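# Carry the carton around the corner onto the taped spot

## Task

Bring the carton around the corner and set it on the area outlined in yellow tape. It must sit upright and lie wholly within the tape, with no part over the tape. If it topples or ends up tilted the task fails, and it only counts if the carton stays there without the robot holding it.

## Robot and tools

ROBOT. TidyBot++: a wheeled base 0.54 m long, 0.50 m wide and 0.38 m tall on four driven casters, carrying one seven-joint arm with a two-finger gripper. The shoulder sits 0.12 m ahead of the base centre at 0.68 m height. Cameras: base_camera and wrist_camera (the latter looks along the hand). A loose object may occasionally get a brief shove from outside.

FRAMES. Base frame: origin on the floor below the base centre, x forward, y left, z up. hand_pose is reported in it and marks the point between the finger pads; its z axis runs out along the fingers and the fingers close along its y axis. Odometry frame = base frame as it was when the scene began. base_odometry counts wheel rotation only, so slip shows as motion and drift of a few cm and several degrees builds up over many moves. Heading: left positive, -3.142 to 3.142. base_tilt is in degrees, forward and right positive. Tilt and effort readings carry a fixed bias plus noise.

execute_actions. Argument actions: a list holding one action, or empty to just read state and images. Argument cameras: list of base_camera, wrist_camera or all; omitted/null/["all"] gives every camera, [] gives none; an unknown name rejects the call. An action may contain:
- base: exactly one relative move from where the base last measured itself: translate_m (metres, forward +, -2 to 2), strafe_m (metres, left +, -2 to 2) or rotate_rad (radians, counter-clockwise from above +, -6.3 to 6.3). These are offsets, not poses.
- joints: absolute target angles by name, each its own number: joint_1_rad (any angle; whole arm about vertical, + is clockwise from above, opposite to rotate_rad), joint_2_rad shoulder -2.249 to 2.249, joint_3_rad any angle (upper arm roll; from 3.14, + swings a forward-bent forearm to the right), joint_4_rad elbow -2.579 to 2.579, joint_5_rad any angle (forearm roll, + swings a bent hand right), joint_6_rad wrist -2.099 to 2.099, joint_7_rad any angle (hand roll; hand down, + is counter-clockwise from above, at 1.57 fingers open left/right), gripper_pos 0 (open) to 1 (closed). Done tolerances: ±0.039 for joints 1-4, ±0.056 for 5-7, ±0.03 gripper. Unlimited joints go the short way; turn far in steps under half a turn.
- speeds: optional caps for this action only, translate_m and strafe_m 0.05 to 0.5 m/s, rotate_rad 0.1 to 1.57 rad/s (the maximum is the default). A base move needing over 8.667 s is refused; no action exceeds 15 s.
Motions start together and may finish separately. Anything left out of an action may still be driving toward an earlier target unseen. Bad keys or out-of-range values reject the call and nothing moves. After a reported stop, the rest of that reply's motion, wait and finished_scene calls are skipped. Arm joints move up to 1.39 rad/s (1.22 for joints 5-7).

wait: seconds 0 to 10; nothing new is commanded, returns state and images.
zoom_image: camera (base_camera or wrist_camera) and region [x0, y0, x1, y1] in pixels from the top-left, at most 504 by 504, on that camera's latest full image.
finished_scene: scene = current scene number; irreversible; the carton must already be settled in its goal state.

ARM GEOMETRY. Upper arm 0.42 m, forearm 0.31 m, hand 0.31 m to the hand point. With joint_1_rad 0, joint_3_rad 3.14, joint_5_rad 0 (near the start) the arm stays in the base's x-z plane; angles from vertical, forward +: upper = j2, forearm = j2 - j4, hand = j2 - j4 - j6. Forward reach from shoulder = sum of length*sin(angle); height = sum of length*cos(angle). The arm begins folded, hand down, reaching up to 0.08 m ahead of the base with the elbow as high as 1.15 m. A downward hand reaches at most about 0.94 m height, less when extended. Gripper gap ≈ 85*(1 - gripper_pos) mm (up to 3 mm wider mid-stroke); closed tips stick out ~20 mm beyond the hand point; at 1 the fingers squeeze ~96-120 N each continuously.

RESULT LINES. base_status / joint_status: done (for the base, wheels turned the commanded amount even if slipping); off_target (stopped short, maybe still pushing); contact_stop / time_out (target dropped, holding where it stopped; base contact_stop means odometry reached target and then got pushed). A blocked base pushes hard until timeout and can report done while well short. "joint command not followed" with "cause:" means a self-collision check withheld the arm targets (gripper still acts); named joints show not_followed and may be retried each action. on_its_own lists uncommanded behaviour. motor_effort: % of max, + toward higher values, bracket = peak of last action (noisy). Motor temperatures: one per joint in joint_positions order; MOTOR HOT from 60 °C, OVER-TEMPERATURE FAULT at 75 °C (arm sags, keys show limit_stop_at_motor_heat; resend). "ARM HIT" flags hard contact with base or self. Torque fault: joints 1-4 limit 104.5 N m (warn 56.7), joints 5-7 51.3 (warn 29.4); arm and gripper freeze 10 s, base keeps going.

CORRECTIONS. Friction leaves joints slightly off even when "all done"; resending the same target does nothing. Better: new target = last command + (wanted - read). The hand can land 1-2 cm off (more when stretched), so keep clear of the floor; trust images over hand_pose. The arm is not compensated for a held load and sags; while holding, never command a joint to its read angle.

AVOID. No check stops the arm hitting the base. Do not drive while the arm is snagged high (about 0.8 m up or more) — the robot can tip; sideways force on a raised hand can lift wheels; retract or back off to level it. Holding loads heats motors, even while idle. Avoid drops, slips, slamming, hard hits and strong pushes, and never leave the carton tilted or partly on the tape.

Each tool is called after "Call:" by a JSON object that holds its "method" and its "body", one argument or row to a line.

## Session

Call:
{"method": "execute_actions", "body": {
  "actions": []
}}

Scene clock: 0.00 s.
Motor temperatures (°C, as the motors report them): [28 24 25 27 31 29 31]
base_odometry: x=+0.000 y=+0.000 heading=+0.000 (m, m, rad; odometry frame)
base_tilt: forward=+0.0 right=-0.3 (deg)
base_status: not commanded
joint_positions: joint_1_rad=+0.002 joint_2_rad=-0.376 joint_3_rad=+3.130 joint_4_rad=-2.535 joint_5_rad=+0.028 joint_6_rad=-0.874 joint_7_rad=+1.559 gripper_pos=+0.000
joint_status: not commanded
motor_effort: joint_1_rad=+0 joint_2_rad=+1 joint_3_rad=+0 joint_4_rad=+12 joint_5_rad=+1 joint_6_rad=-1 joint_7_rad=-1 (%)
hand_pose: x=+0.2595 y=-0.0047 z=+0.5892 quat_wxyz=(+0.013, +0.998, +0.007, +0.054) (m; base frame)
pictures: base_camera, wrist_camera
Images, in order (width x height): base_camera 644x364, wrist_camera 644x476.

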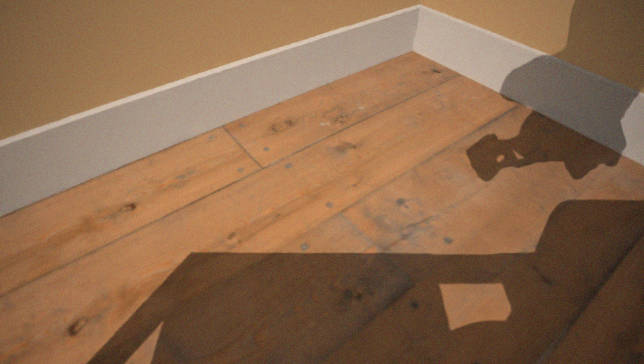

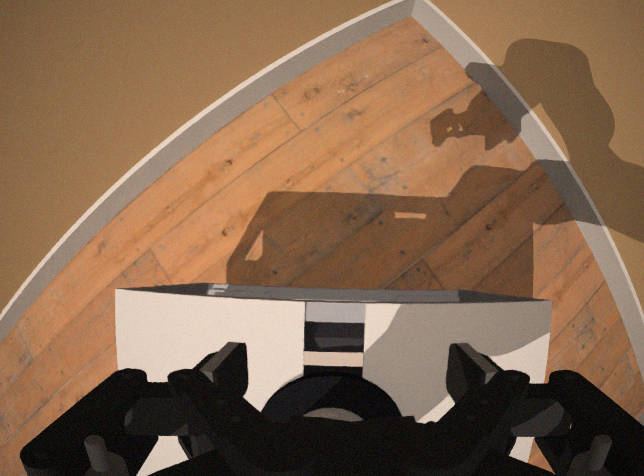

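Facing a corner. Tilt the hand up for a view and turn.

Call:
{"method": "execute_actions", "body": {
  "actions": [
    {"base":{"rotate_rad":3.14},"joints":{"joint_2_rad":-0.6,"joint_4_rad":-2.0,"joint_6_rad":-0.7}}
  ]
}}

Scene clock: 4.87 s.
Motor temperatures (°C, as the motors report them): [28 24 25 27 31 29 31]
base_odometry: x=+0.000 y=+0.000 heading=+3.140 (m, m, rad; odometry frame)
base_tilt: forward=+0.0 right=-0.3 (deg)
base_status: done
joint_positions: joint_1_rad=+0.002 joint_2_rad=-0.581 joint_3_rad=+3.130 joint_4_rad=-2.010 joint_5_rad=+0.028 joint_6_rad=-0.717 joint_7_rad=+1.559 gripper_pos=+0.000
joint_status: all done
motor_effort: joint_1_rad=-1(2) joint_2_rad=+0(3) joint_3_rad=+0(1) joint_4_rad=+24(23) joint_5_rad=+1(2) joint_6_rad=+6(6) joint_7_rad=-1(1) (%)
hand_pose: x=+0.4605 y=-0.0006 z=+0.9083 quat_wxyz=(+0.012, +0.879, +0.004, +0.477) (m; base frame)
pictures: base_camera, wrist_camera
Images, in order (width x height): base_camera 644x364, wrist_camera 644x476.

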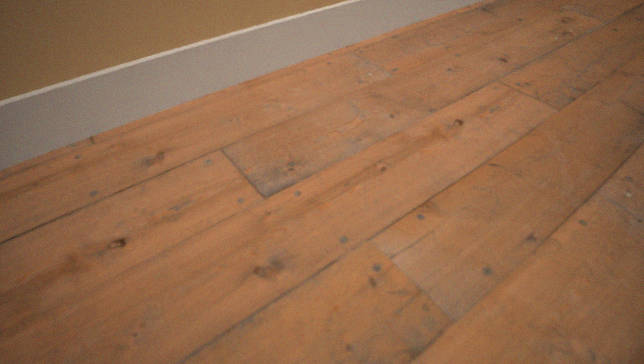

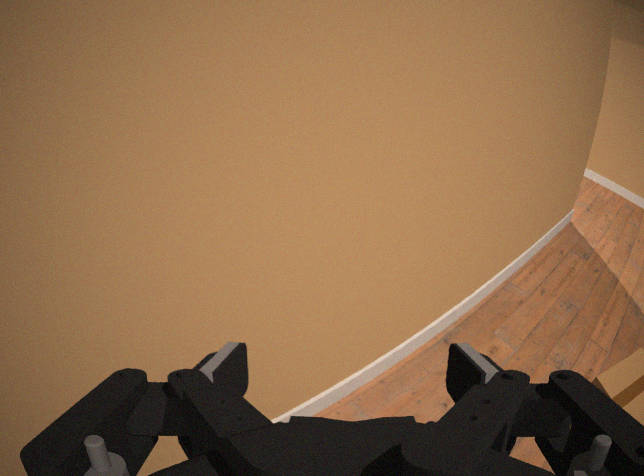

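Call:
{"method": "execute_actions", "body": {
  "actions": [
    {"base":{"rotate_rad":-0.85},"joints":{"joint_6_rad":-0.95}}
  ]
}}

Scene clock: 7.77 s.
Motor temperatures (°C, as the motors report them): [28 24 25 27 31 29 31]
base_odometry: x=+0.000 y=+0.000 heading=+2.290 (m, m, rad; odometry frame)
base_tilt: forward=+0.0 right=-0.3 (deg)
base_status: done
joint_positions: joint_1_rad=+0.002 joint_2_rad=-0.581 joint_3_rad=+3.130 joint_4_rad=-2.006 joint_5_rad=+0.028 joint_6_rad=-0.946 joint_7_rad=+1.559 gripper_pos=+0.000
joint_status: all done
motor_effort: joint_1_rad=-1(0) joint_2_rad=+1(1) joint_3_rad=+0(1) joint_4_rad=+23(25) joint_5_rad=+0(1) joint_6_rad=+4(7) joint_7_rad=-1(1) (%)
hand_pose: x=+0.4157 y=-0.0026 z=+0.8556 quat_wxyz=(+0.013, +0.927, +0.002, +0.375) (m; base frame)
pictures: base_camera, wrist_camera
Images, in order (width x height): base_camera 644x364, wrist_camera 644x476.

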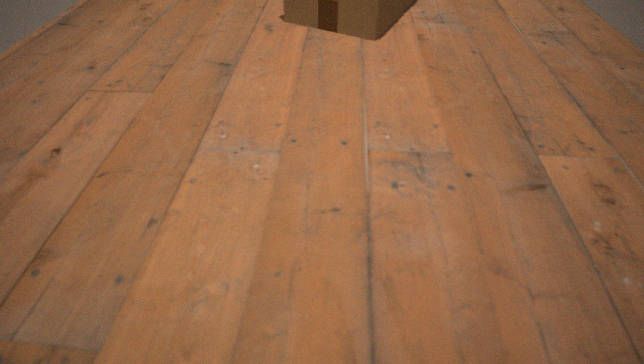

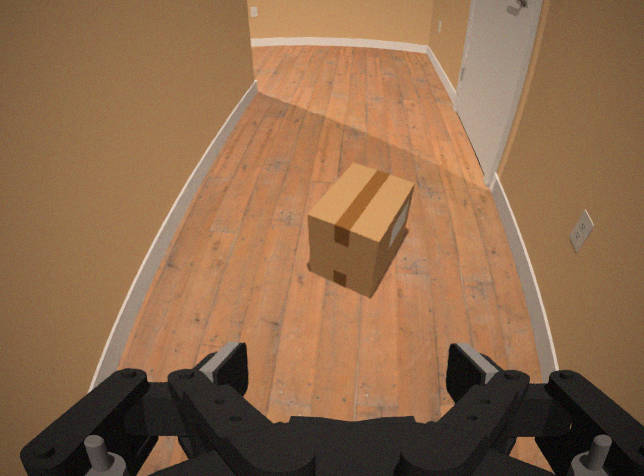

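Call:
{"method": "execute_actions", "body": {
  "actions": [
    {"base":{"translate_m":1.3},"speeds":{"translate_m":0.2},"joints":{"joint_6_rad":-1.15}}
  ]
}}

Call:
{"method": "execute_actions", "body": {
  "actions": [
    {"base":{"translate_m":1.2},"speeds":{"translate_m":0.3},"joints":{"joint_1_rad":-0.7,"joint_6_rad":-0.95}}
  ]
}}

Scene clock: 18.43 s.
Motor temperatures (°C, as the motors report them): [28 24 25 27 31 29 31]
base_odometry: x=-0.856 y=+0.978 heading=+2.290 (m, m, rad; odometry frame)
base_tilt: forward=+0.0 right=-0.3 (deg)
base_status: done
joint_positions: joint_1_rad=+0.002 joint_2_rad=-0.591 joint_3_rad=+3.130 joint_4_rad=-2.006 joint_5_rad=+0.028 joint_6_rad=-1.148 joint_7_rad=+1.559 gripper_pos=+0.000
joint_status: all done
motor_effort: joint_1_rad=-1(1) joint_2_rad=+2(4) joint_3_rad=+0(1) joint_4_rad=+22(24) joint_5_rad=+1(1) joint_6_rad=+4(5) joint_7_rad=-1(1) (%)
hand_pose: x=+0.3653 y=-0.0041 z=+0.8196 quat_wxyz=(+0.014, +0.958, +0.001, +0.286) (m; base frame)
pictures: base_camera, wrist_camera
Images, in order (width x height): base_camera 644x364, wrist_camera 644x476.

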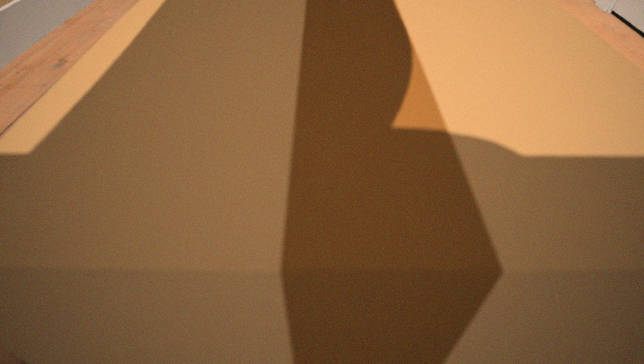

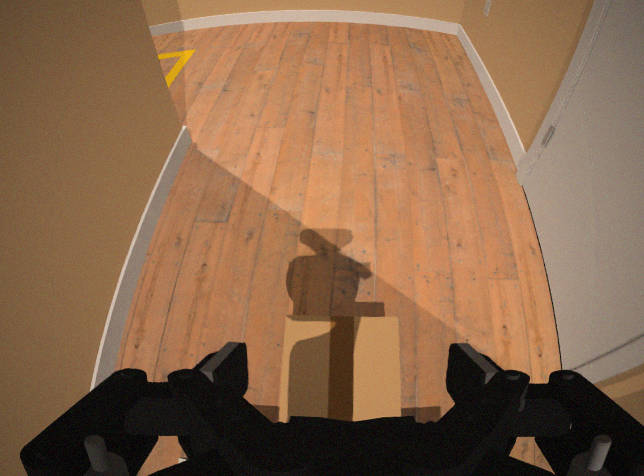

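Scene clock: 23.33 s.
Motor temperatures (°C, as the motors report them): [28 24 25 27 31 29 31]
base_odometry: x=-1.647 y=+1.881 heading=+2.290 (m, m, rad; odometry frame)
base_tilt: forward=+0.0 right=-0.3 (deg)
base_status: done
joint_positions: joint_1_rad=-0.690 joint_2_rad=-0.595 joint_3_rad=+3.130 joint_4_rad=-2.006 joint_5_rad=+0.028 joint_6_rad=-0.970 joint_7_rad=+1.559 gripper_pos=+0.000
joint_status: all done
motor_effort: joint_1_rad=-1(0) joint_2_rad=+1(4) joint_3_rad=+0(1) joint_4_rad=+23(23) joint_5_rad=+1(2) joint_6_rad=+5(4) joint_7_rad=-1(2) (%)
hand_pose: x=+0.3432 y=+0.1825 z=+0.8551 quat_wxyz=(-0.114, +0.872, +0.317, +0.354) (m; base frame)
pictures: base_camera, wrist_camera
Images, in order (width x height): base_camera 644x364, wrist_camera 644x476.

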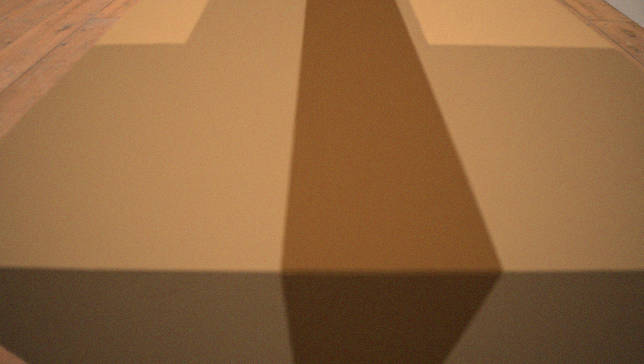

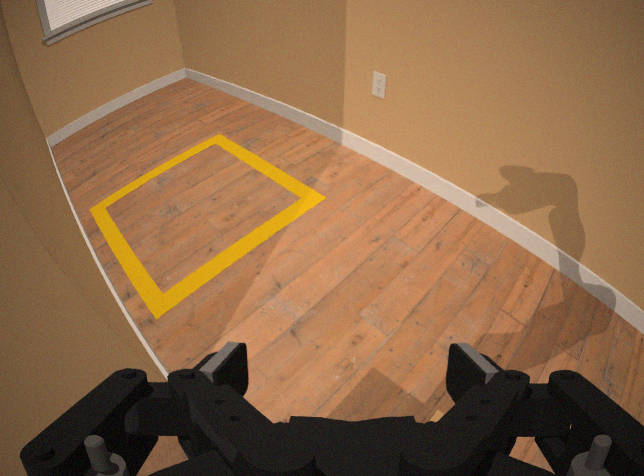

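Call:
{"method": "execute_actions", "body": {
  "actions": [
    {"base":{"translate_m":0.3},"speeds":{"translate_m":0.3},"joints":{"joint_1_rad":-1.57,"joint_6_rad":-1.2}}
  ],
  "cameras": ["wrist_camera"]
}}

Scene clock: 28.03 s.
Motor temperatures (°C, as the motors report them): [28 24 25 27 31 29 31]
base_odometry: x=-1.845 y=+2.107 heading=+2.290 (m, m, rad; odometry frame)
base_tilt: forward=+0.0 right=-0.3 (deg)
base_status: done
joint_positions: joint_1_rad=-1.560 joint_2_rad=-0.596 joint_3_rad=+3.130 joint_4_rad=-2.006 joint_5_rad=+0.028 joint_6_rad=-1.179 joint_7_rad=+1.559 gripper_pos=+0.000
joint_status: all done
motor_effort: joint_1_rad=-1(0) joint_2_rad=+2(4) joint_3_rad=+0(1) joint_4_rad=+22(23) joint_5_rad=+0(1) joint_6_rad=+3(6) joint_7_rad=-1(1) (%)
hand_pose: x=+0.1253 y=+0.2376 z=+0.8157 quat_wxyz=(-0.182, +0.683, +0.677, +0.204) (m; base frame)
pictures: wrist_camera
Images, in order (width x height): wrist_camera 644x476.

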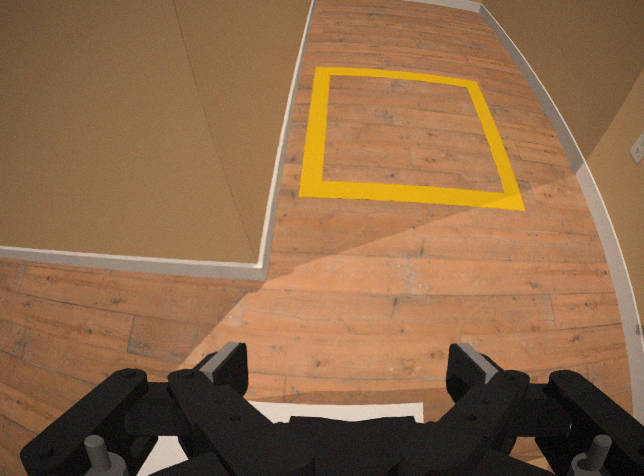

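Call:
{"method": "execute_actions", "body": {
  "actions": [
    {"base":{"translate_m":-0.06}}
  ],
  "cameras": []
}}

Call:
{"method": "execute_actions", "body": {
  "actions": [
    {"base":{"strafe_m":-0.48},"joints":{"joint_1_rad":-0.5,"joint_2_rad":-0.3,"joint_4_rad":-1.7,"joint_6_rad":-1.6}}
  ]
}}

Scene clock: 32.63 s.
Motor temperatures (°C, as the motors report them): [28 24 25 27 31 29 31]
base_odometry: x=-1.805 y=+2.062 heading=+2.291 (m, m, rad; odometry frame)
base_tilt: forward=+0.0 right=-0.3 (deg)
base_status: done
joint_positions: joint_1_rad=-1.560 joint_2_rad=-0.596 joint_3_rad=+3.130 joint_4_rad=-2.006 joint_5_rad=+0.028 joint_6_rad=-1.179 joint_7_rad=+1.559 gripper_pos=+0.000
joint_status: not commanded
motor_effort: joint_1_rad=-1(0) joint_2_rad=+2(3) joint_3_rad=+0(1) joint_4_rad=+22(22) joint_5_rad=+1(2) joint_6_rad=+4(3) joint_7_rad=-1(1) (%)
hand_pose: x=+0.1253 y=+0.2376 z=+0.8157 quat_wxyz=(-0.182, +0.683, +0.677, +0.204) (m; base frame)
pictures: none
No camera images: the call's "cameras" was empty. Leave "cameras" out to get every camera's image.

Scene clock: 35.00 s.
Motor temperatures (°C, as the motors report them): [28 24 25 27 31 29 31]
base_odometry: x=-1.444 y=+2.379 heading=+2.291 (m, m, rad; odometry frame)
base_tilt: forward=+0.0 right=-0.3 (deg)
base_status: done
joint_positions: joint_1_rad=-0.509 joint_2_rad=-0.318 joint_3_rad=+3.130 joint_4_rad=-1.717 joint_5_rad=+0.028 joint_6_rad=-1.579 joint_7_rad=+1.559 gripper_pos=+0.000
joint_status: all done
motor_effort: joint_1_rad=-1(1) joint_2_rad=-5(5) joint_3_rad=+0(1) joint_4_rad=+19(22) joint_5_rad=+1(1) joint_6_rad=+1(3) joint_7_rad=-1(1) (%)
hand_pose: x=+0.3210 y=+0.1076 z=+0.8283 quat_wxyz=(-0.006, +0.965, +0.249, +0.083) (m; base frame)
pictures: base_camera, wrist_camera
Images, in order (width x height): base_camera 644x364, wrist_camera 644x476.

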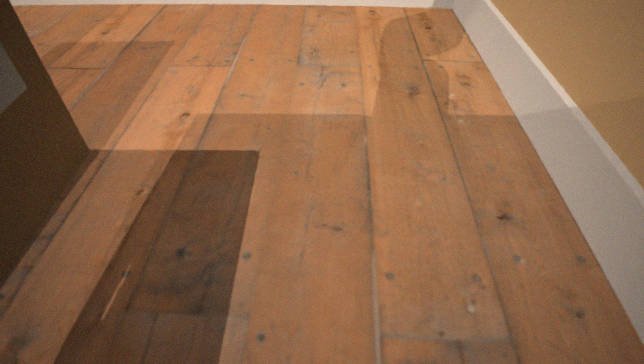

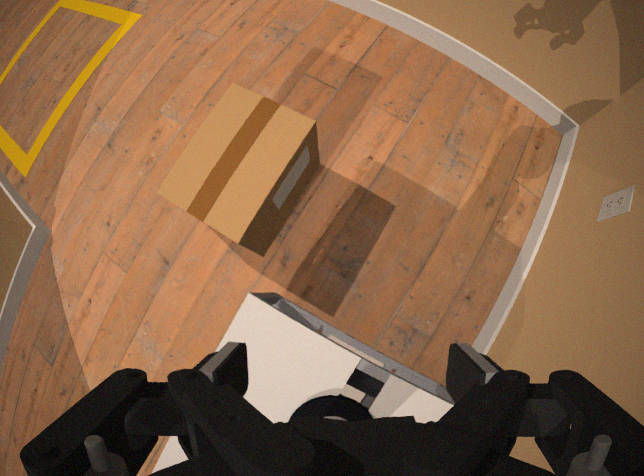

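Clear on both sides.

Call:
{"method": "execute_actions", "body": {
  "actions": [
    {"base":{"translate_m":0.53},"joints":{"joint_1_rad":-1.57,"joint_2_rad":0.1,"joint_4_rad":-1.3,"joint_6_rad":-1.5}}
  ],
  "cameras": ["wrist_camera"]
}}

Call:
{"method": "execute_actions", "body": {
  "actions": [
    {"base":{"strafe_m":1.2},"speeds":{"strafe_m":0.25}}
  ],
  "cameras": ["wrist_camera"]
}}

Scene clock: 40.40 s.
Motor temperatures (°C, as the motors report them): [28 24 25 27 31 29 31]
base_odometry: x=-1.794 y=+2.777 heading=+2.291 (m, m, rad; odometry frame)
base_tilt: forward=+0.0 right=-0.3 (deg)
base_status: done
joint_positions: joint_1_rad=-1.558 joint_2_rad=+0.083 joint_3_rad=+3.130 joint_4_rad=-1.317 joint_5_rad=+0.028 joint_6_rad=-1.521 joint_7_rad=+1.559 gripper_pos=+0.000
joint_status: all done
motor_effort: joint_1_rad=-1(2) joint_2_rad=-21(21) joint_3_rad=-1(2) joint_4_rad=+20(20) joint_5_rad=+1(1) joint_6_rad=+2(1) joint_7_rad=-1(1) (%)
hand_pose: x=+0.1272 y=+0.4127 z=+0.8509 quat_wxyz=(-0.069, +0.708, +0.697, +0.087) (m; base frame)
pictures: wrist_camera
Images, in order (width x height): wrist_camera 644x476.

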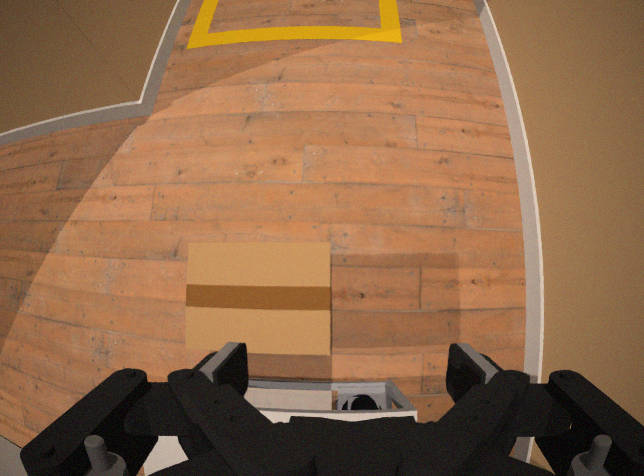

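Scene clock: 45.97 s.
Motor temperatures (°C, as the motors report them): [28 24 25 27 31 29 31]
base_odometry: x=-2.697 y=+1.986 heading=+2.291 (m, m, rad; odometry frame)
base_tilt: forward=+0.0 right=-0.3 (deg)
base_status: done
joint_positions: joint_1_rad=-1.559 joint_2_rad=+0.095 joint_3_rad=+3.130 joint_4_rad=-1.315 joint_5_rad=+0.028 joint_6_rad=-1.518 joint_7_rad=+1.559 gripper_pos=+0.000
joint_status: not commanded
motor_effort: joint_1_rad=-1(0) joint_2_rad=-23(24) joint_3_rad=-1(1) joint_4_rad=+20(21) joint_5_rad=+1(1) joint_6_rad=+2(1) joint_7_rad=-1(1) (%)
hand_pose: x=+0.1270 y=+0.4160 z=+0.8470 quat_wxyz=(-0.066, +0.708, +0.698, +0.085) (m; base frame)
pictures: wrist_camera
Images, in order (width x height): wrist_camera 644x476.

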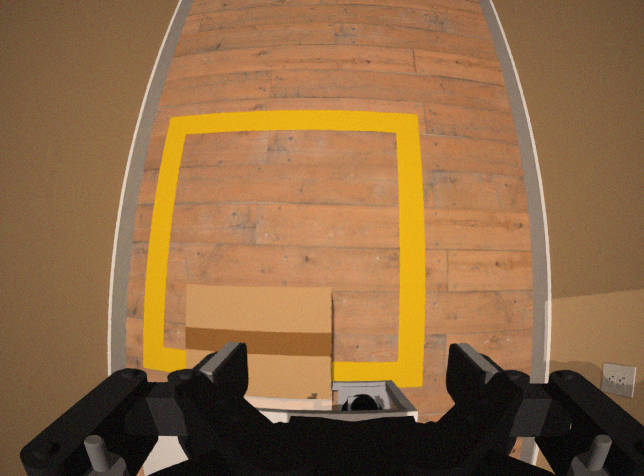

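Call:
{"method": "execute_actions", "body": {
  "actions": [
    {"base":{"strafe_m":0.33},"speeds":{"strafe_m":0.25}}
  ],
  "cameras": []
}}

Call:
{"method": "execute_actions", "body": {
  "actions": [
    {"base":{"strafe_m":-0.2}}
  ],
  "cameras": ["wrist_camera"]
}}

Scene clock: 50.50 s.
Motor temperatures (°C, as the motors report them): [28 24 25 27 31 29 31]
base_odometry: x=-2.945 y=+1.768 heading=+2.290 (m, m, rad; odometry frame)
base_tilt: forward=+0.0 right=-0.3 (deg)
base_status: done
joint_positions: joint_1_rad=-1.559 joint_2_rad=+0.098 joint_3_rad=+3.130 joint_4_rad=-1.314 joint_5_rad=+0.028 joint_6_rad=-1.518 joint_7_rad=+1.559 gripper_pos=+0.000
joint_status: not commanded
motor_effort: joint_1_rad=-1(1) joint_2_rad=-21(24) joint_3_rad=-1(1) joint_4_rad=+20(20) joint_5_rad=+1(1) joint_6_rad=+2(2) joint_7_rad=-1(1) (%)
hand_pose: x=+0.1270 y=+0.4170 z=+0.8462 quat_wxyz=(-0.066, +0.708, +0.698, +0.084) (m; base frame)
pictures: none
No camera images: the call's "cameras" was empty. Leave "cameras" out to get every camera's image.

Scene clock: 52.17 s.
Motor temperatures (°C, as the motors report them): [28 24 25 27 31 29 31]
base_odometry: x=-2.794 y=+1.900 heading=+2.290 (m, m, rad; odometry frame)
base_tilt: forward=+0.0 right=-0.3 (deg)
base_status: done
joint_positions: joint_1_rad=-1.561 joint_2_rad=+0.097 joint_3_rad=+3.130 joint_4_rad=-1.312 joint_5_rad=+0.028 joint_6_rad=-1.517 joint_7_rad=+1.559 gripper_pos=+0.000
joint_status: not commanded
motor_effort: joint_1_rad=-1(1) joint_2_rad=-20(25) joint_3_rad=-1(1) joint_4_rad=+20(21) joint_5_rad=+1(2) joint_6_rad=+2(2) joint_7_rad=-2(1) (%)
hand_pose: x=+0.1258 y=+0.4175 z=+0.8470 quat_wxyz=(-0.067, +0.707, +0.699, +0.085) (m; base frame)
pictures: wrist_camera
Images, in order (width x height): wrist_camera 644x476.

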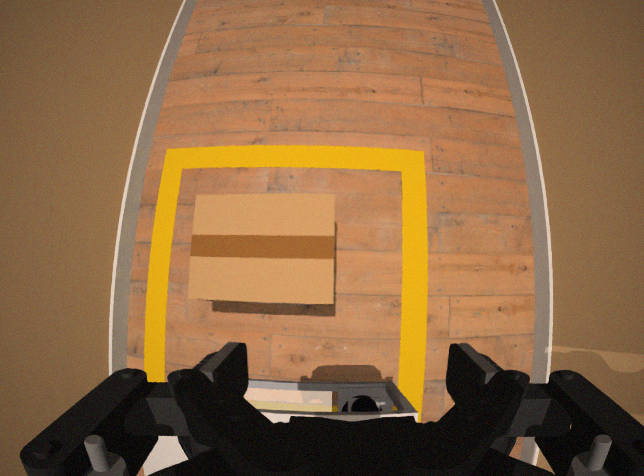

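Call:
{"method": "finished_scene", "body": {
  "scene": 1
}}

The scene is finished: the task was done.


## Next scene

The same job, from a new start.

Call:
{"method": "execute_actions", "body": {
  "actions": [
    {"joints":{"joint_2_rad":-0.6,"joint_4_rad":-2.0,"joint_6_rad":-0.9}}
  ]
}}

Scene clock: 1.73 s.
Motor temperatures (°C, as the motors report them): [28 24 25 27 31 29 31]
base_odometry: x=+0.000 y=+0.000 heading=+0.000 (m, m, rad; odometry frame)
base_tilt: forward=+0.0 right=-0.3 (deg)
base_status: not commanded
joint_positions: joint_1_rad=+0.011 joint_2_rad=-0.586 joint_3_rad=+3.187 joint_4_rad=-2.014 joint_5_rad=+0.013 joint_6_rad=-0.907 joint_7_rad=+1.598 gripper_pos=+0.000
joint_status: all done
motor_effort: joint_1_rad=-1(1) joint_2_rad=+1(3) joint_3_rad=+0(0) joint_4_rad=+23(24) joint_5_rad=+1(1) joint_6_rad=+5(5) joint_7_rad=-1(1) (%)
hand_pose: x=+0.4221 y=-0.0209 z=+0.8620 quat_wxyz=(+0.009, +0.920, -0.013, +0.392) (m; base frame)
pictures: base_camera, wrist_camera
Images, in order (width x height): base_camera 644x364, wrist_camera 644x476.

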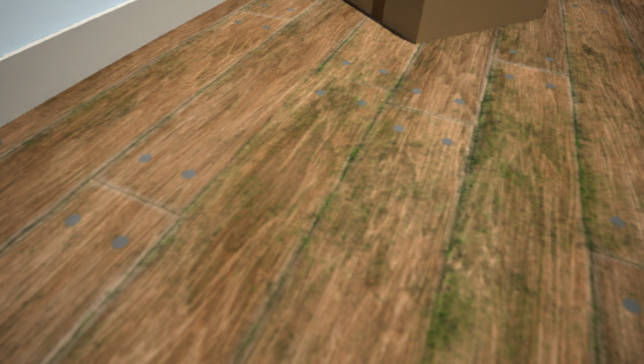

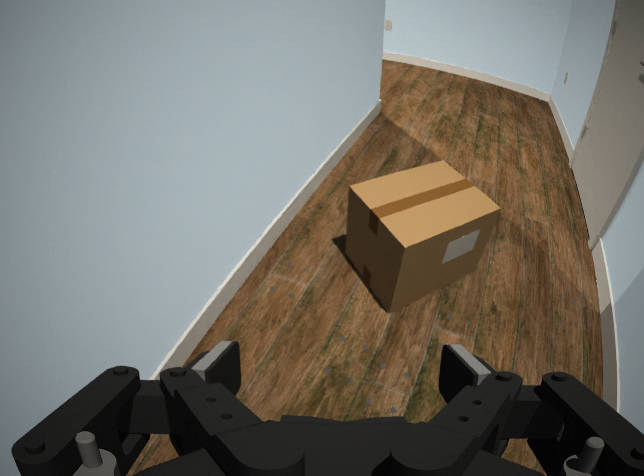

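Call:
{"method": "execute_actions", "body": {
  "actions": [
    {"base":{"rotate_rad":-0.36},"joints":{"joint_3_rad":3.14,"joint_6_rad":-1.1}}
  ],
  "cameras": []
}}

Call:
{"method": "execute_actions", "body": {
  "actions": [
    {"base":{"translate_m":0.6}}
  ]
}}

Scene clock: 5.93 s.
Motor temperatures (°C, as the motors report them): [28 24 25 27 31 29 31]
base_odometry: x=+0.000 y=+0.000 heading=-0.360 (m, m, rad; odometry frame)
base_tilt: forward=+0.0 right=-0.3 (deg)
base_status: done
joint_positions: joint_1_rad=+0.011 joint_2_rad=-0.586 joint_3_rad=+3.146 joint_4_rad=-2.012 joint_5_rad=+0.013 joint_6_rad=-1.093 joint_7_rad=+1.598 gripper_pos=+0.000
joint_status: all done
motor_effort: joint_1_rad=-1(0) joint_2_rad=+2(2) joint_3_rad=+0(2) joint_4_rad=+22(24) joint_5_rad=+1(1) joint_6_rad=+5(5) joint_7_rad=-1(1) (%)
hand_pose: x=+0.3790 y=-0.0064 z=+0.8252 quat_wxyz=(+0.011, +0.952, +0.006, +0.306) (m; base frame)
pictures: none
No camera images: the call's "cameras" was empty. Leave "cameras" out to get every camera's image.

Scene clock: 8.53 s.
Motor temperatures (°C, as the motors report them): [28 24 25 27 31 29 31]
base_odometry: x=+0.562 y=-0.211 heading=-0.359 (m, m, rad; odometry frame)
base_tilt: forward=+0.0 right=-0.3 (deg)
base_status: done
joint_positions: joint_1_rad=+0.011 joint_2_rad=-0.593 joint_3_rad=+3.146 joint_4_rad=-2.011 joint_5_rad=+0.013 joint_6_rad=-1.093 joint_7_rad=+1.598 gripper_pos=+0.000
joint_status: not commanded
motor_effort: joint_1_rad=-1(1) joint_2_rad=+2(5) joint_3_rad=+0(0) joint_4_rad=+22(23) joint_5_rad=+1(1) joint_6_rad=+5(6) joint_7_rad=-1(1) (%)
hand_pose: x=+0.3781 y=-0.0064 z=+0.8270 quat_wxyz=(+0.011, +0.951, +0.006, +0.310) (m; base frame)
pictures: base_camera, wrist_camera
Images, in order (width x height): base_camera 644x364, wrist_camera 644x476.

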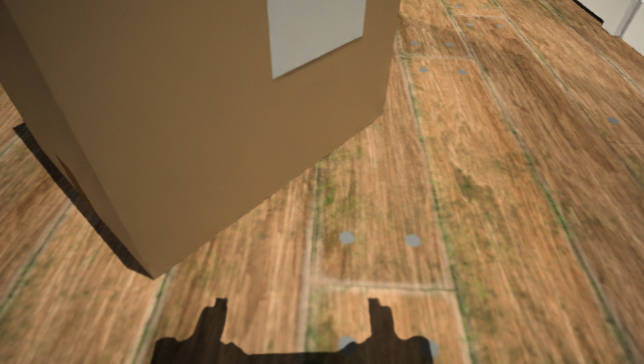

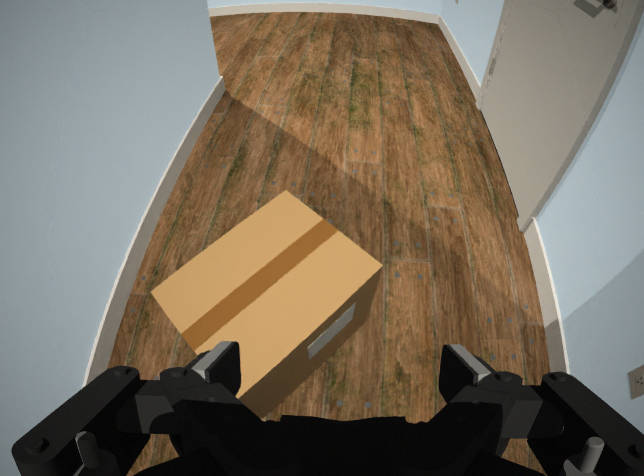

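Call:
{"method": "execute_actions", "body": {
  "actions": [
    {"base":{"strafe_m":0.12}}
  ],
  "cameras": []
}}

Call:
{"method": "execute_actions", "body": {
  "actions": [
    {"base":{"translate_m":0.8},"speeds":{"translate_m":0.18}}
  ]
}}

Scene clock: 12.23 s.
Motor temperatures (°C, as the motors report them): [28 24 25 27 31 29 31]
base_odometry: x=+0.604 y=-0.098 heading=-0.359 (m, m, rad; odometry frame)
base_tilt: forward=+0.0 right=-0.3 (deg)
base_status: done
joint_positions: joint_1_rad=+0.011 joint_2_rad=-0.593 joint_3_rad=+3.144 joint_4_rad=-2.011 joint_5_rad=+0.013 joint_6_rad=-1.093 joint_7_rad=+1.598 gripper_pos=+0.000
joint_status: not commanded
motor_effort: joint_1_rad=-1(0) joint_2_rad=+2(2) joint_3_rad=+0(2) joint_4_rad=+22(22) joint_5_rad=+0(1) joint_6_rad=+4(4) joint_7_rad=-1(1) (%)
hand_pose: x=+0.3780 y=-0.0056 z=+0.8270 quat_wxyz=(+0.012, +0.951, +0.008, +0.310) (m; base frame)
pictures: none
No camera images: the call's "cameras" was empty. Leave "cameras" out to get every camera's image.

Scene clock: 17.33 s.
Motor temperatures (°C, as the motors report them): [28 24 25 27 31 29 31]
base_odometry: x=+1.353 y=-0.379 heading=-0.359 (m, m, rad; odometry frame)
base_tilt: forward=+0.0 right=-0.3 (deg)
base_status: done
joint_positions: joint_1_rad=+0.011 joint_2_rad=-0.594 joint_3_rad=+3.144 joint_4_rad=-2.011 joint_5_rad=+0.013 joint_6_rad=-1.093 joint_7_rad=+1.598 gripper_pos=+0.000
joint_status: not commanded
motor_effort: joint_1_rad=-1(1) joint_2_rad=+2(7) joint_3_rad=+0(1) joint_4_rad=+23(23) joint_5_rad=+0(1) joint_6_rad=+5(4) joint_7_rad=-1(1) (%)
hand_pose: x=+0.3778 y=-0.0056 z=+0.8274 quat_wxyz=(+0.012, +0.950, +0.008, +0.310) (m; base frame)
pictures: base_camera, wrist_camera
Images, in order (width x height): base_camera 644x364, wrist_camera 644x476.

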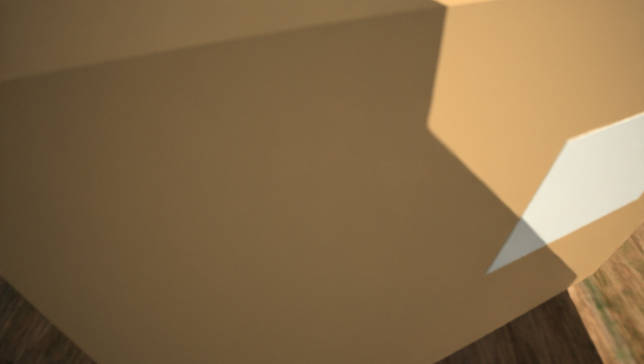

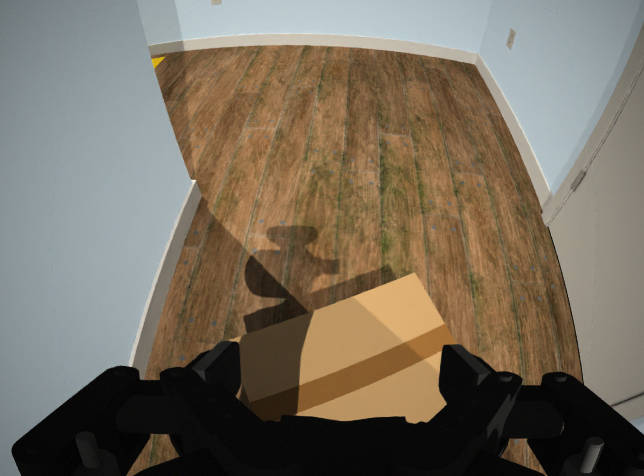

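Call:
{"method": "execute_actions", "body": {
  "actions": [
    {"base":{"translate_m":1.25},"speeds":{"translate_m":0.25},"joints":{"joint_1_rad":-0.8,"joint_2_rad":-0.3,"joint_4_rad":-1.6,"joint_6_rad":-1.4}}
  ]
}}

Scene clock: 25.37 s.
Motor temperatures (°C, as the motors report them): [28 24 25 27 31 29 31]
base_odometry: x=+2.523 y=-0.818 heading=-0.359 (m, m, rad; odometry frame)
base_tilt: forward=+0.0 right=-0.3 (deg)
base_status: done
joint_positions: joint_1_rad=-0.789 joint_2_rad=-0.311 joint_3_rad=+3.144 joint_4_rad=-1.618 joint_5_rad=+0.013 joint_6_rad=-1.380 joint_7_rad=+1.598 gripper_pos=+0.000
joint_status: all done
motor_effort: joint_1_rad=-1(0) joint_2_rad=-8(9) joint_3_rad=-1(3) joint_4_rad=+21(23) joint_5_rad=+1(2) joint_6_rad=+3(5) joint_7_rad=-1(1) (%)
hand_pose: x=+0.3406 y=+0.2187 z=+0.8844 quat_wxyz=(-0.078, +0.895, +0.386, +0.211) (m; base frame)
pictures: base_camera, wrist_camera
Images, in order (width x height): base_camera 644x364, wrist_camera 644x476.

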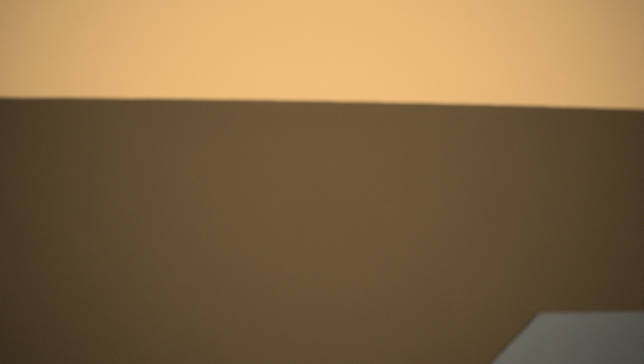

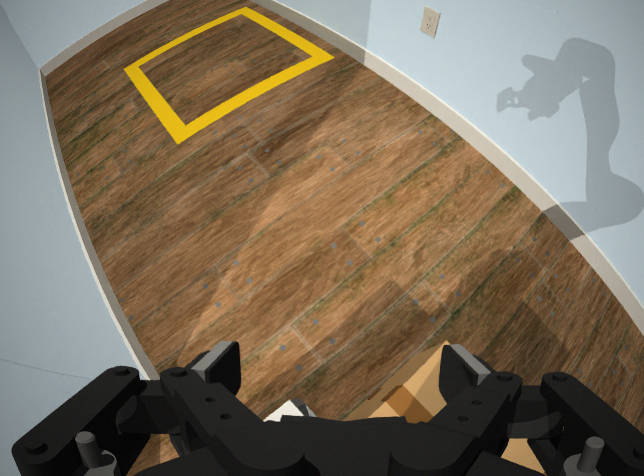

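Call:
{"method": "execute_actions", "body": {
  "actions": [
    {"base":{"translate_m":0.3},"speeds":{"translate_m":0.25},"joints":{"joint_1_rad":0,"joint_2_rad":0.1,"joint_4_rad":-1.3,"joint_6_rad":-1.65}}
  ],
  "cameras": ["wrist_camera"]
}}

Scene clock: 29.23 s.
Motor temperatures (°C, as the motors report them): [28 24 25 27 31 29 31]
base_odometry: x=+2.804 y=-0.924 heading=-0.359 (m, m, rad; odometry frame)
base_tilt: forward=+0.0 right=-0.3 (deg)
base_status: done
joint_positions: joint_1_rad=-0.008 joint_2_rad=+0.098 joint_3_rad=+3.143 joint_4_rad=-1.320 joint_5_rad=+0.013 joint_6_rad=-1.630 joint_7_rad=+1.598 gripper_pos=+0.000
joint_status: all done
motor_effort: joint_1_rad=-1(2) joint_2_rad=-22(25) joint_3_rad=-1(1) joint_4_rad=+19(22) joint_5_rad=+1(1) joint_6_rad=+1(4) joint_7_rad=-1(1) (%)
hand_pose: x=+0.4999 y=+0.0000 z=+0.8386 quat_wxyz=(+0.007, +0.999, +0.016, +0.047) (m; base frame)
pictures: wrist_camera
Images, in order (width x height): wrist_camera 644x476.

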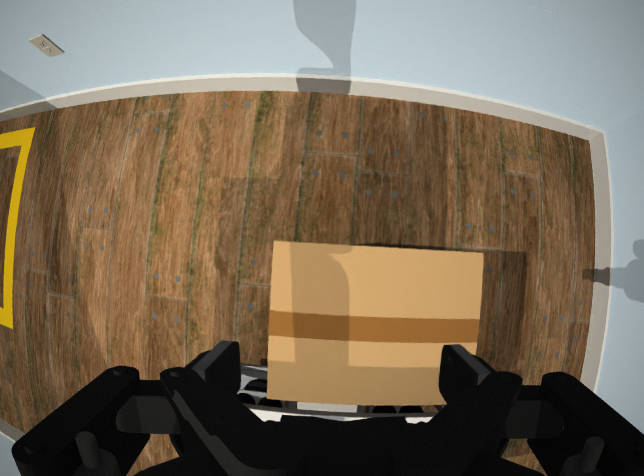

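Call:
{"method": "execute_actions", "body": {
  "actions": [
    {"base":{"translate_m":0.25},"speeds":{"translate_m":0.2}}
  ],
  "cameras": []
}}

Call:
{"method": "execute_actions", "body": {
  "actions": [
    {"base":{"translate_m":-0.06}}
  ],
  "cameras": []
}}

Call:
{"method": "execute_actions", "body": {
  "actions": [
    {"base":{"strafe_m":-0.66},"speeds":{"strafe_m":0.3}}
  ]
}}

Scene clock: 35.23 s.
Motor temperatures (°C, as the motors report them): [28 25 25 27 31 29 31]
base_odometry: x=+3.038 y=-1.011 heading=-0.359 (m, m, rad; odometry frame)
base_tilt: forward=+0.0 right=-0.3 (deg)
base_status: done
joint_positions: joint_1_rad=-0.008 joint_2_rad=+0.098 joint_3_rad=+3.143 joint_4_rad=-1.319 joint_5_rad=+0.013 joint_6_rad=-1.634 joint_7_rad=+1.598 gripper_pos=+0.000
joint_status: not commanded
motor_effort: joint_1_rad=-1(0) joint_2_rad=-22(25) joint_3_rad=-1(0) joint_4_rad=+20(20) joint_5_rad=+0(1) joint_6_rad=+0(1) joint_7_rad=-1(1) (%)
hand_pose: x=+0.4993 y=+0.0000 z=+0.8387 quat_wxyz=(+0.007, +0.999, +0.016, +0.045) (m; base frame)
pictures: none
No camera images: the call's "cameras" was empty. Leave "cameras" out to get every camera's image.

Scene clock: 36.20 s.
Motor temperatures (°C, as the motors report them): [28 25 25 27 31 29 31]
base_odometry: x=+2.982 y=-0.990 heading=-0.358 (m, m, rad; odometry frame)
base_tilt: forward=+0.1 right=-0.3 (deg)
base_status: done
joint_positions: joint_1_rad=-0.008 joint_2_rad=+0.095 joint_3_rad=+3.143 joint_4_rad=-1.318 joint_5_rad=+0.013 joint_6_rad=-1.634 joint_7_rad=+1.598 gripper_pos=+0.000
joint_status: not commanded
motor_effort: joint_1_rad=-1(1) joint_2_rad=-22(25) joint_3_rad=-1(1) joint_4_rad=+20(20) joint_5_rad=+1(1) joint_6_rad=+1(1) joint_7_rad=-2(1) (%)
hand_pose: x=+0.4989 y=-0.0001 z=+0.8402 quat_wxyz=(+0.007, +0.999, +0.016, +0.047) (m; base frame)
pictures: none
No camera images: the call's "cameras" was empty. Leave "cameras" out to get every camera's image.

Scene clock: 41.87 s.
Motor temperatures (°C, as the motors report them): [28 25 25 27 31 29 31]
base_odometry: x=+2.753 y=-1.601 heading=-0.358 (m, m, rad; odometry frame)
base_tilt: forward=+0.1 right=-0.3 (deg)
base_status: strafe_m time_out (by the wheels' count: -0.652 of -0.660)
joint_positions: joint_1_rad=+0.000 joint_2_rad=+0.096 joint_3_rad=+3.144 joint_4_rad=-1.316 joint_5_rad=+0.014 joint_6_rad=-1.635 joint_7_rad=+1.598 gripper_pos=+0.000
joint_status: not commanded
motor_effort: joint_1_rad=+0(7) joint_2_rad=-22(27) joint_3_rad=+0(7) joint_4_rad=+20(21) joint_5_rad=+1(2) joint_6_rad=+0(1) joint_7_rad=-1(1) (%)
hand_pose: x=+0.4991 y=-0.0038 z=+0.8407 quat_wxyz=(+0.008, +0.999, +0.011, +0.047) (m; base frame)
pictures: base_camera, wrist_camera
Images, in order (width x height): base_camera 644x364, wrist_camera 644x476.

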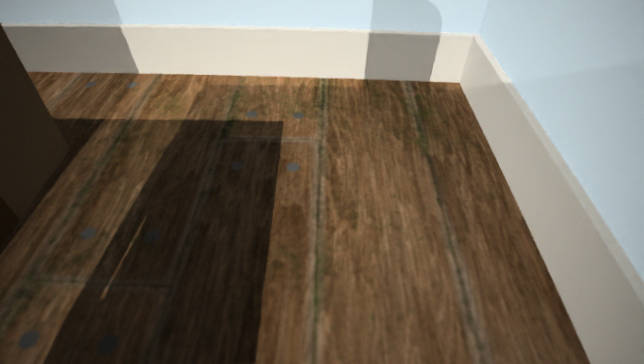

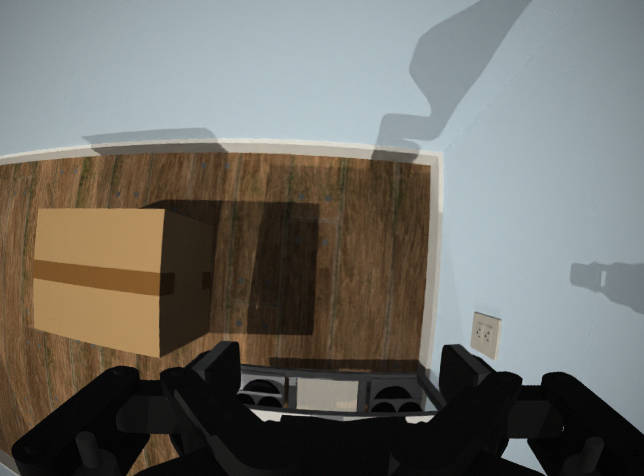

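Call:
{"method": "execute_actions", "body": {
  "actions": [
    {"base":{"strafe_m":0.04},"joints":{"joint_1_rad":-1.57,"joint_6_rad":-1.4}}
  ],
  "cameras": []
}}

Call:
{"method": "execute_actions", "body": {
  "actions": [
    {"base":{"translate_m":0.5},"speeds":{"translate_m":0.3}}
  ]
}}

Call:
{"method": "execute_actions", "body": {
  "actions": [
    {"base":{"strafe_m":1.5},"speeds":{"strafe_m":0.25}}
  ]
}}

Scene clock: 46.80 s.
Motor temperatures (°C, as the motors report them): [28 25 25 27 31 29 31]
base_odometry: x=+2.767 y=-1.563 heading=-0.358 (m, m, rad; odometry frame)
base_tilt: forward=+0.0 right=-0.3 (deg)
base_status: done
joint_positions: joint_1_rad=-1.562 joint_2_rad=+0.096 joint_3_rad=+3.144 joint_4_rad=-1.316 joint_5_rad=+0.014 joint_6_rad=-1.420 joint_7_rad=+1.598 gripper_pos=+0.000
joint_status: all done
motor_effort: joint_1_rad=-1(4) joint_2_rad=-23(24) joint_3_rad=-1(3) joint_4_rad=+21(20) joint_5_rad=+1(1) joint_6_rad=+2(1) joint_7_rad=-1(1) (%)
hand_pose: x=+0.1268 y=+0.4456 z=+0.8542 quat_wxyz=(-0.102, +0.693, +0.704, +0.116) (m; base frame)
pictures: none
No camera images: the call's "cameras" was empty. Leave "cameras" out to get every camera's image.

Scene clock: 49.43 s.
Motor temperatures (°C, as the motors report them): [28 25 25 27 31 29 31]
base_odometry: x=+3.236 y=-1.739 heading=-0.358 (m, m, rad; odometry frame)
base_tilt: forward=+0.0 right=-0.3 (deg)
base_status: done
joint_positions: joint_1_rad=-1.565 joint_2_rad=+0.096 joint_3_rad=+3.144 joint_4_rad=-1.316 joint_5_rad=+0.014 joint_6_rad=-1.418 joint_7_rad=+1.598 gripper_pos=+0.000
joint_status: not commanded
motor_effort: joint_1_rad=+0(2) joint_2_rad=-23(24) joint_3_rad=+0(2) joint_4_rad=+21(21) joint_5_rad=+0(1) joint_6_rad=+2(3) joint_7_rad=-2(1) (%)
hand_pose: x=+0.1254 y=+0.4461 z=+0.8544 quat_wxyz=(-0.103, +0.692, +0.705, +0.117) (m; base frame)
pictures: base_camera, wrist_camera
Images, in order (width x height): base_camera 644x364, wrist_camera 644x476.

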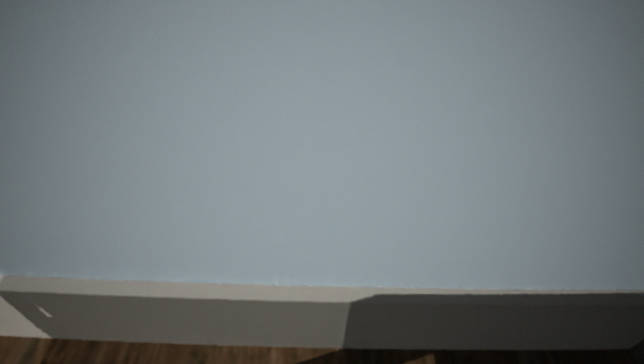

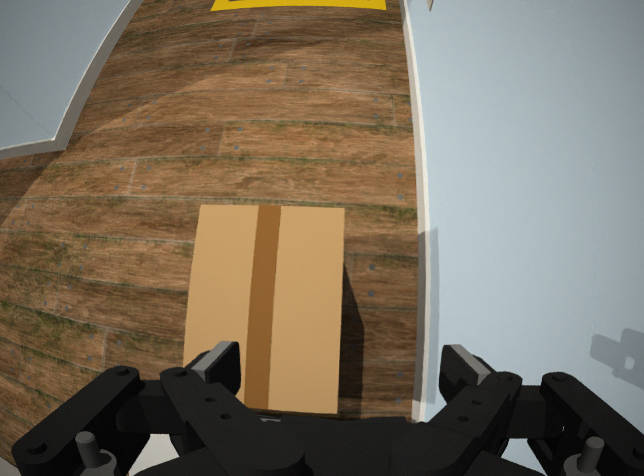

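Scene clock: 56.23 s.
Motor temperatures (°C, as the motors report them): [28 25 25 27 31 29 31]
base_odometry: x=+3.762 y=-0.334 heading=-0.359 (m, m, rad; odometry frame)
base_tilt: forward=+0.0 right=-0.3 (deg)
base_status: done
joint_positions: joint_1_rad=-1.566 joint_2_rad=+0.101 joint_3_rad=+3.143 joint_4_rad=-1.314 joint_5_rad=+0.014 joint_6_rad=-1.415 joint_7_rad=+1.598 gripper_pos=+0.000
joint_status: not commanded
motor_effort: joint_1_rad=-1(1) joint_2_rad=-23(33) joint_3_rad=-1(2) joint_4_rad=+20(23) joint_5_rad=+1(2) joint_6_rad=+2(5) joint_7_rad=-1(1) (%)
hand_pose: x=+0.1249 y=+0.4484 z=+0.8529 quat_wxyz=(-0.103, +0.692, +0.705, +0.116) (m; base frame)
pictures: base_camera, wrist_camera
Images, in order (width x height): base_camera 644x364, wrist_camera 644x476.

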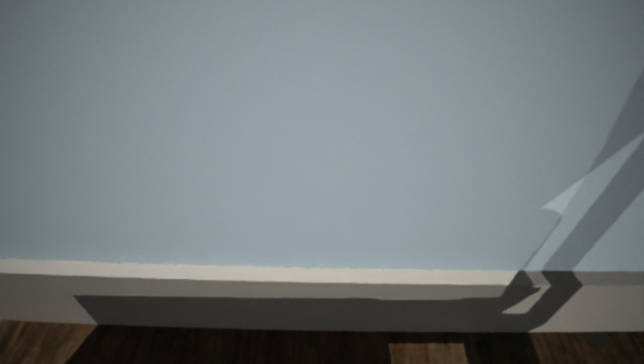

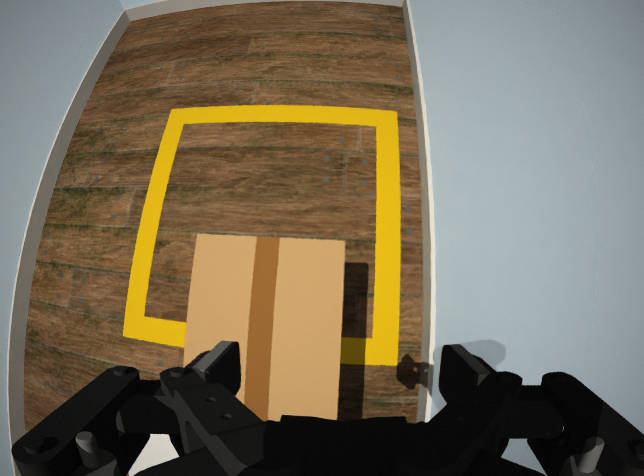

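Call:
{"method": "execute_actions", "body": {
  "actions": [
    {"base":{"strafe_m":0.44},"speeds":{"strafe_m":0.25}}
  ],
  "cameras": []
}}

Call:
{"method": "execute_actions", "body": {
  "actions": [
    {"base":{"strafe_m":-0.25},"joints":{"joint_2_rad":0.4,"joint_4_rad":-1.0,"joint_6_rad":-1.65}}
  ],
  "cameras": ["wrist_camera"]
}}

Scene clock: 61.47 s.
Motor temperatures (°C, as the motors report them): [28 25 25 27 31 29 31]
base_odometry: x=+3.917 y=+0.077 heading=-0.359 (m, m, rad; odometry frame)
base_tilt: forward=+0.0 right=-0.3 (deg)
base_status: done
joint_positions: joint_1_rad=-1.566 joint_2_rad=+0.100 joint_3_rad=+3.143 joint_4_rad=-1.314 joint_5_rad=+0.014 joint_6_rad=-1.414 joint_7_rad=+1.598 gripper_pos=+0.000
joint_status: not commanded
motor_effort: joint_1_rad=-1(1) joint_2_rad=-22(26) joint_3_rad=-1(1) joint_4_rad=+20(21) joint_5_rad=+1(1) joint_6_rad=+3(3) joint_7_rad=-1(1) (%)
hand_pose: x=+0.1249 y=+0.4484 z=+0.8535 quat_wxyz=(-0.104, +0.691, +0.705, +0.117) (m; base frame)
pictures: none
No camera images: the call's "cameras" was empty. Leave "cameras" out to get every camera's image.

Scene clock: 63.23 s.
Motor temperatures (°C, as the motors report them): [28 25 25 27 31 29 31]
base_odometry: x=+3.829 y=-0.157 heading=-0.359 (m, m, rad; odometry frame)
base_tilt: forward=+0.0 right=-0.3 (deg)
base_status: done
joint_positions: joint_1_rad=-1.566 joint_2_rad=+0.393 joint_3_rad=+3.143 joint_4_rad=-1.019 joint_5_rad=+0.014 joint_6_rad=-1.634 joint_7_rad=+1.598 gripper_pos=+0.000
joint_status: all done
motor_effort: joint_1_rad=+0(1) joint_2_rad=-34(36) joint_3_rad=-1(2) joint_4_rad=+20(21) joint_5_rad=+1(2) joint_6_rad=+0(3) joint_7_rad=-1(1) (%)
hand_pose: x=+0.1252 y=+0.5012 z=+0.8103 quat_wxyz=(-0.028, +0.700, +0.713, +0.039) (m; base frame)
pictures: wrist_camera
Images, in order (width x height): wrist_camera 644x476.

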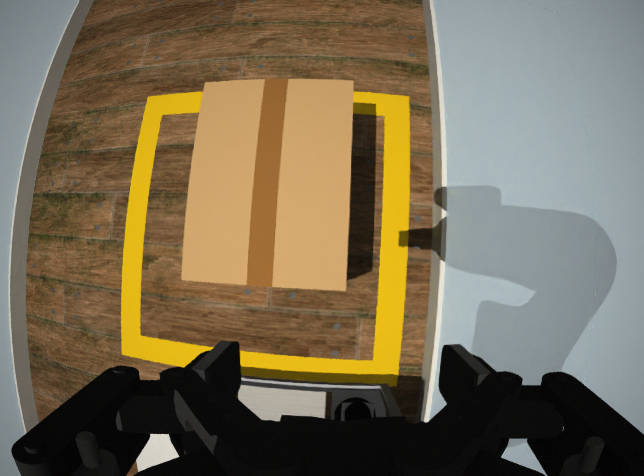

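Call:
{"method": "finished_scene", "body": {
  "scene": 2
}}

The scene is finished: the task was done.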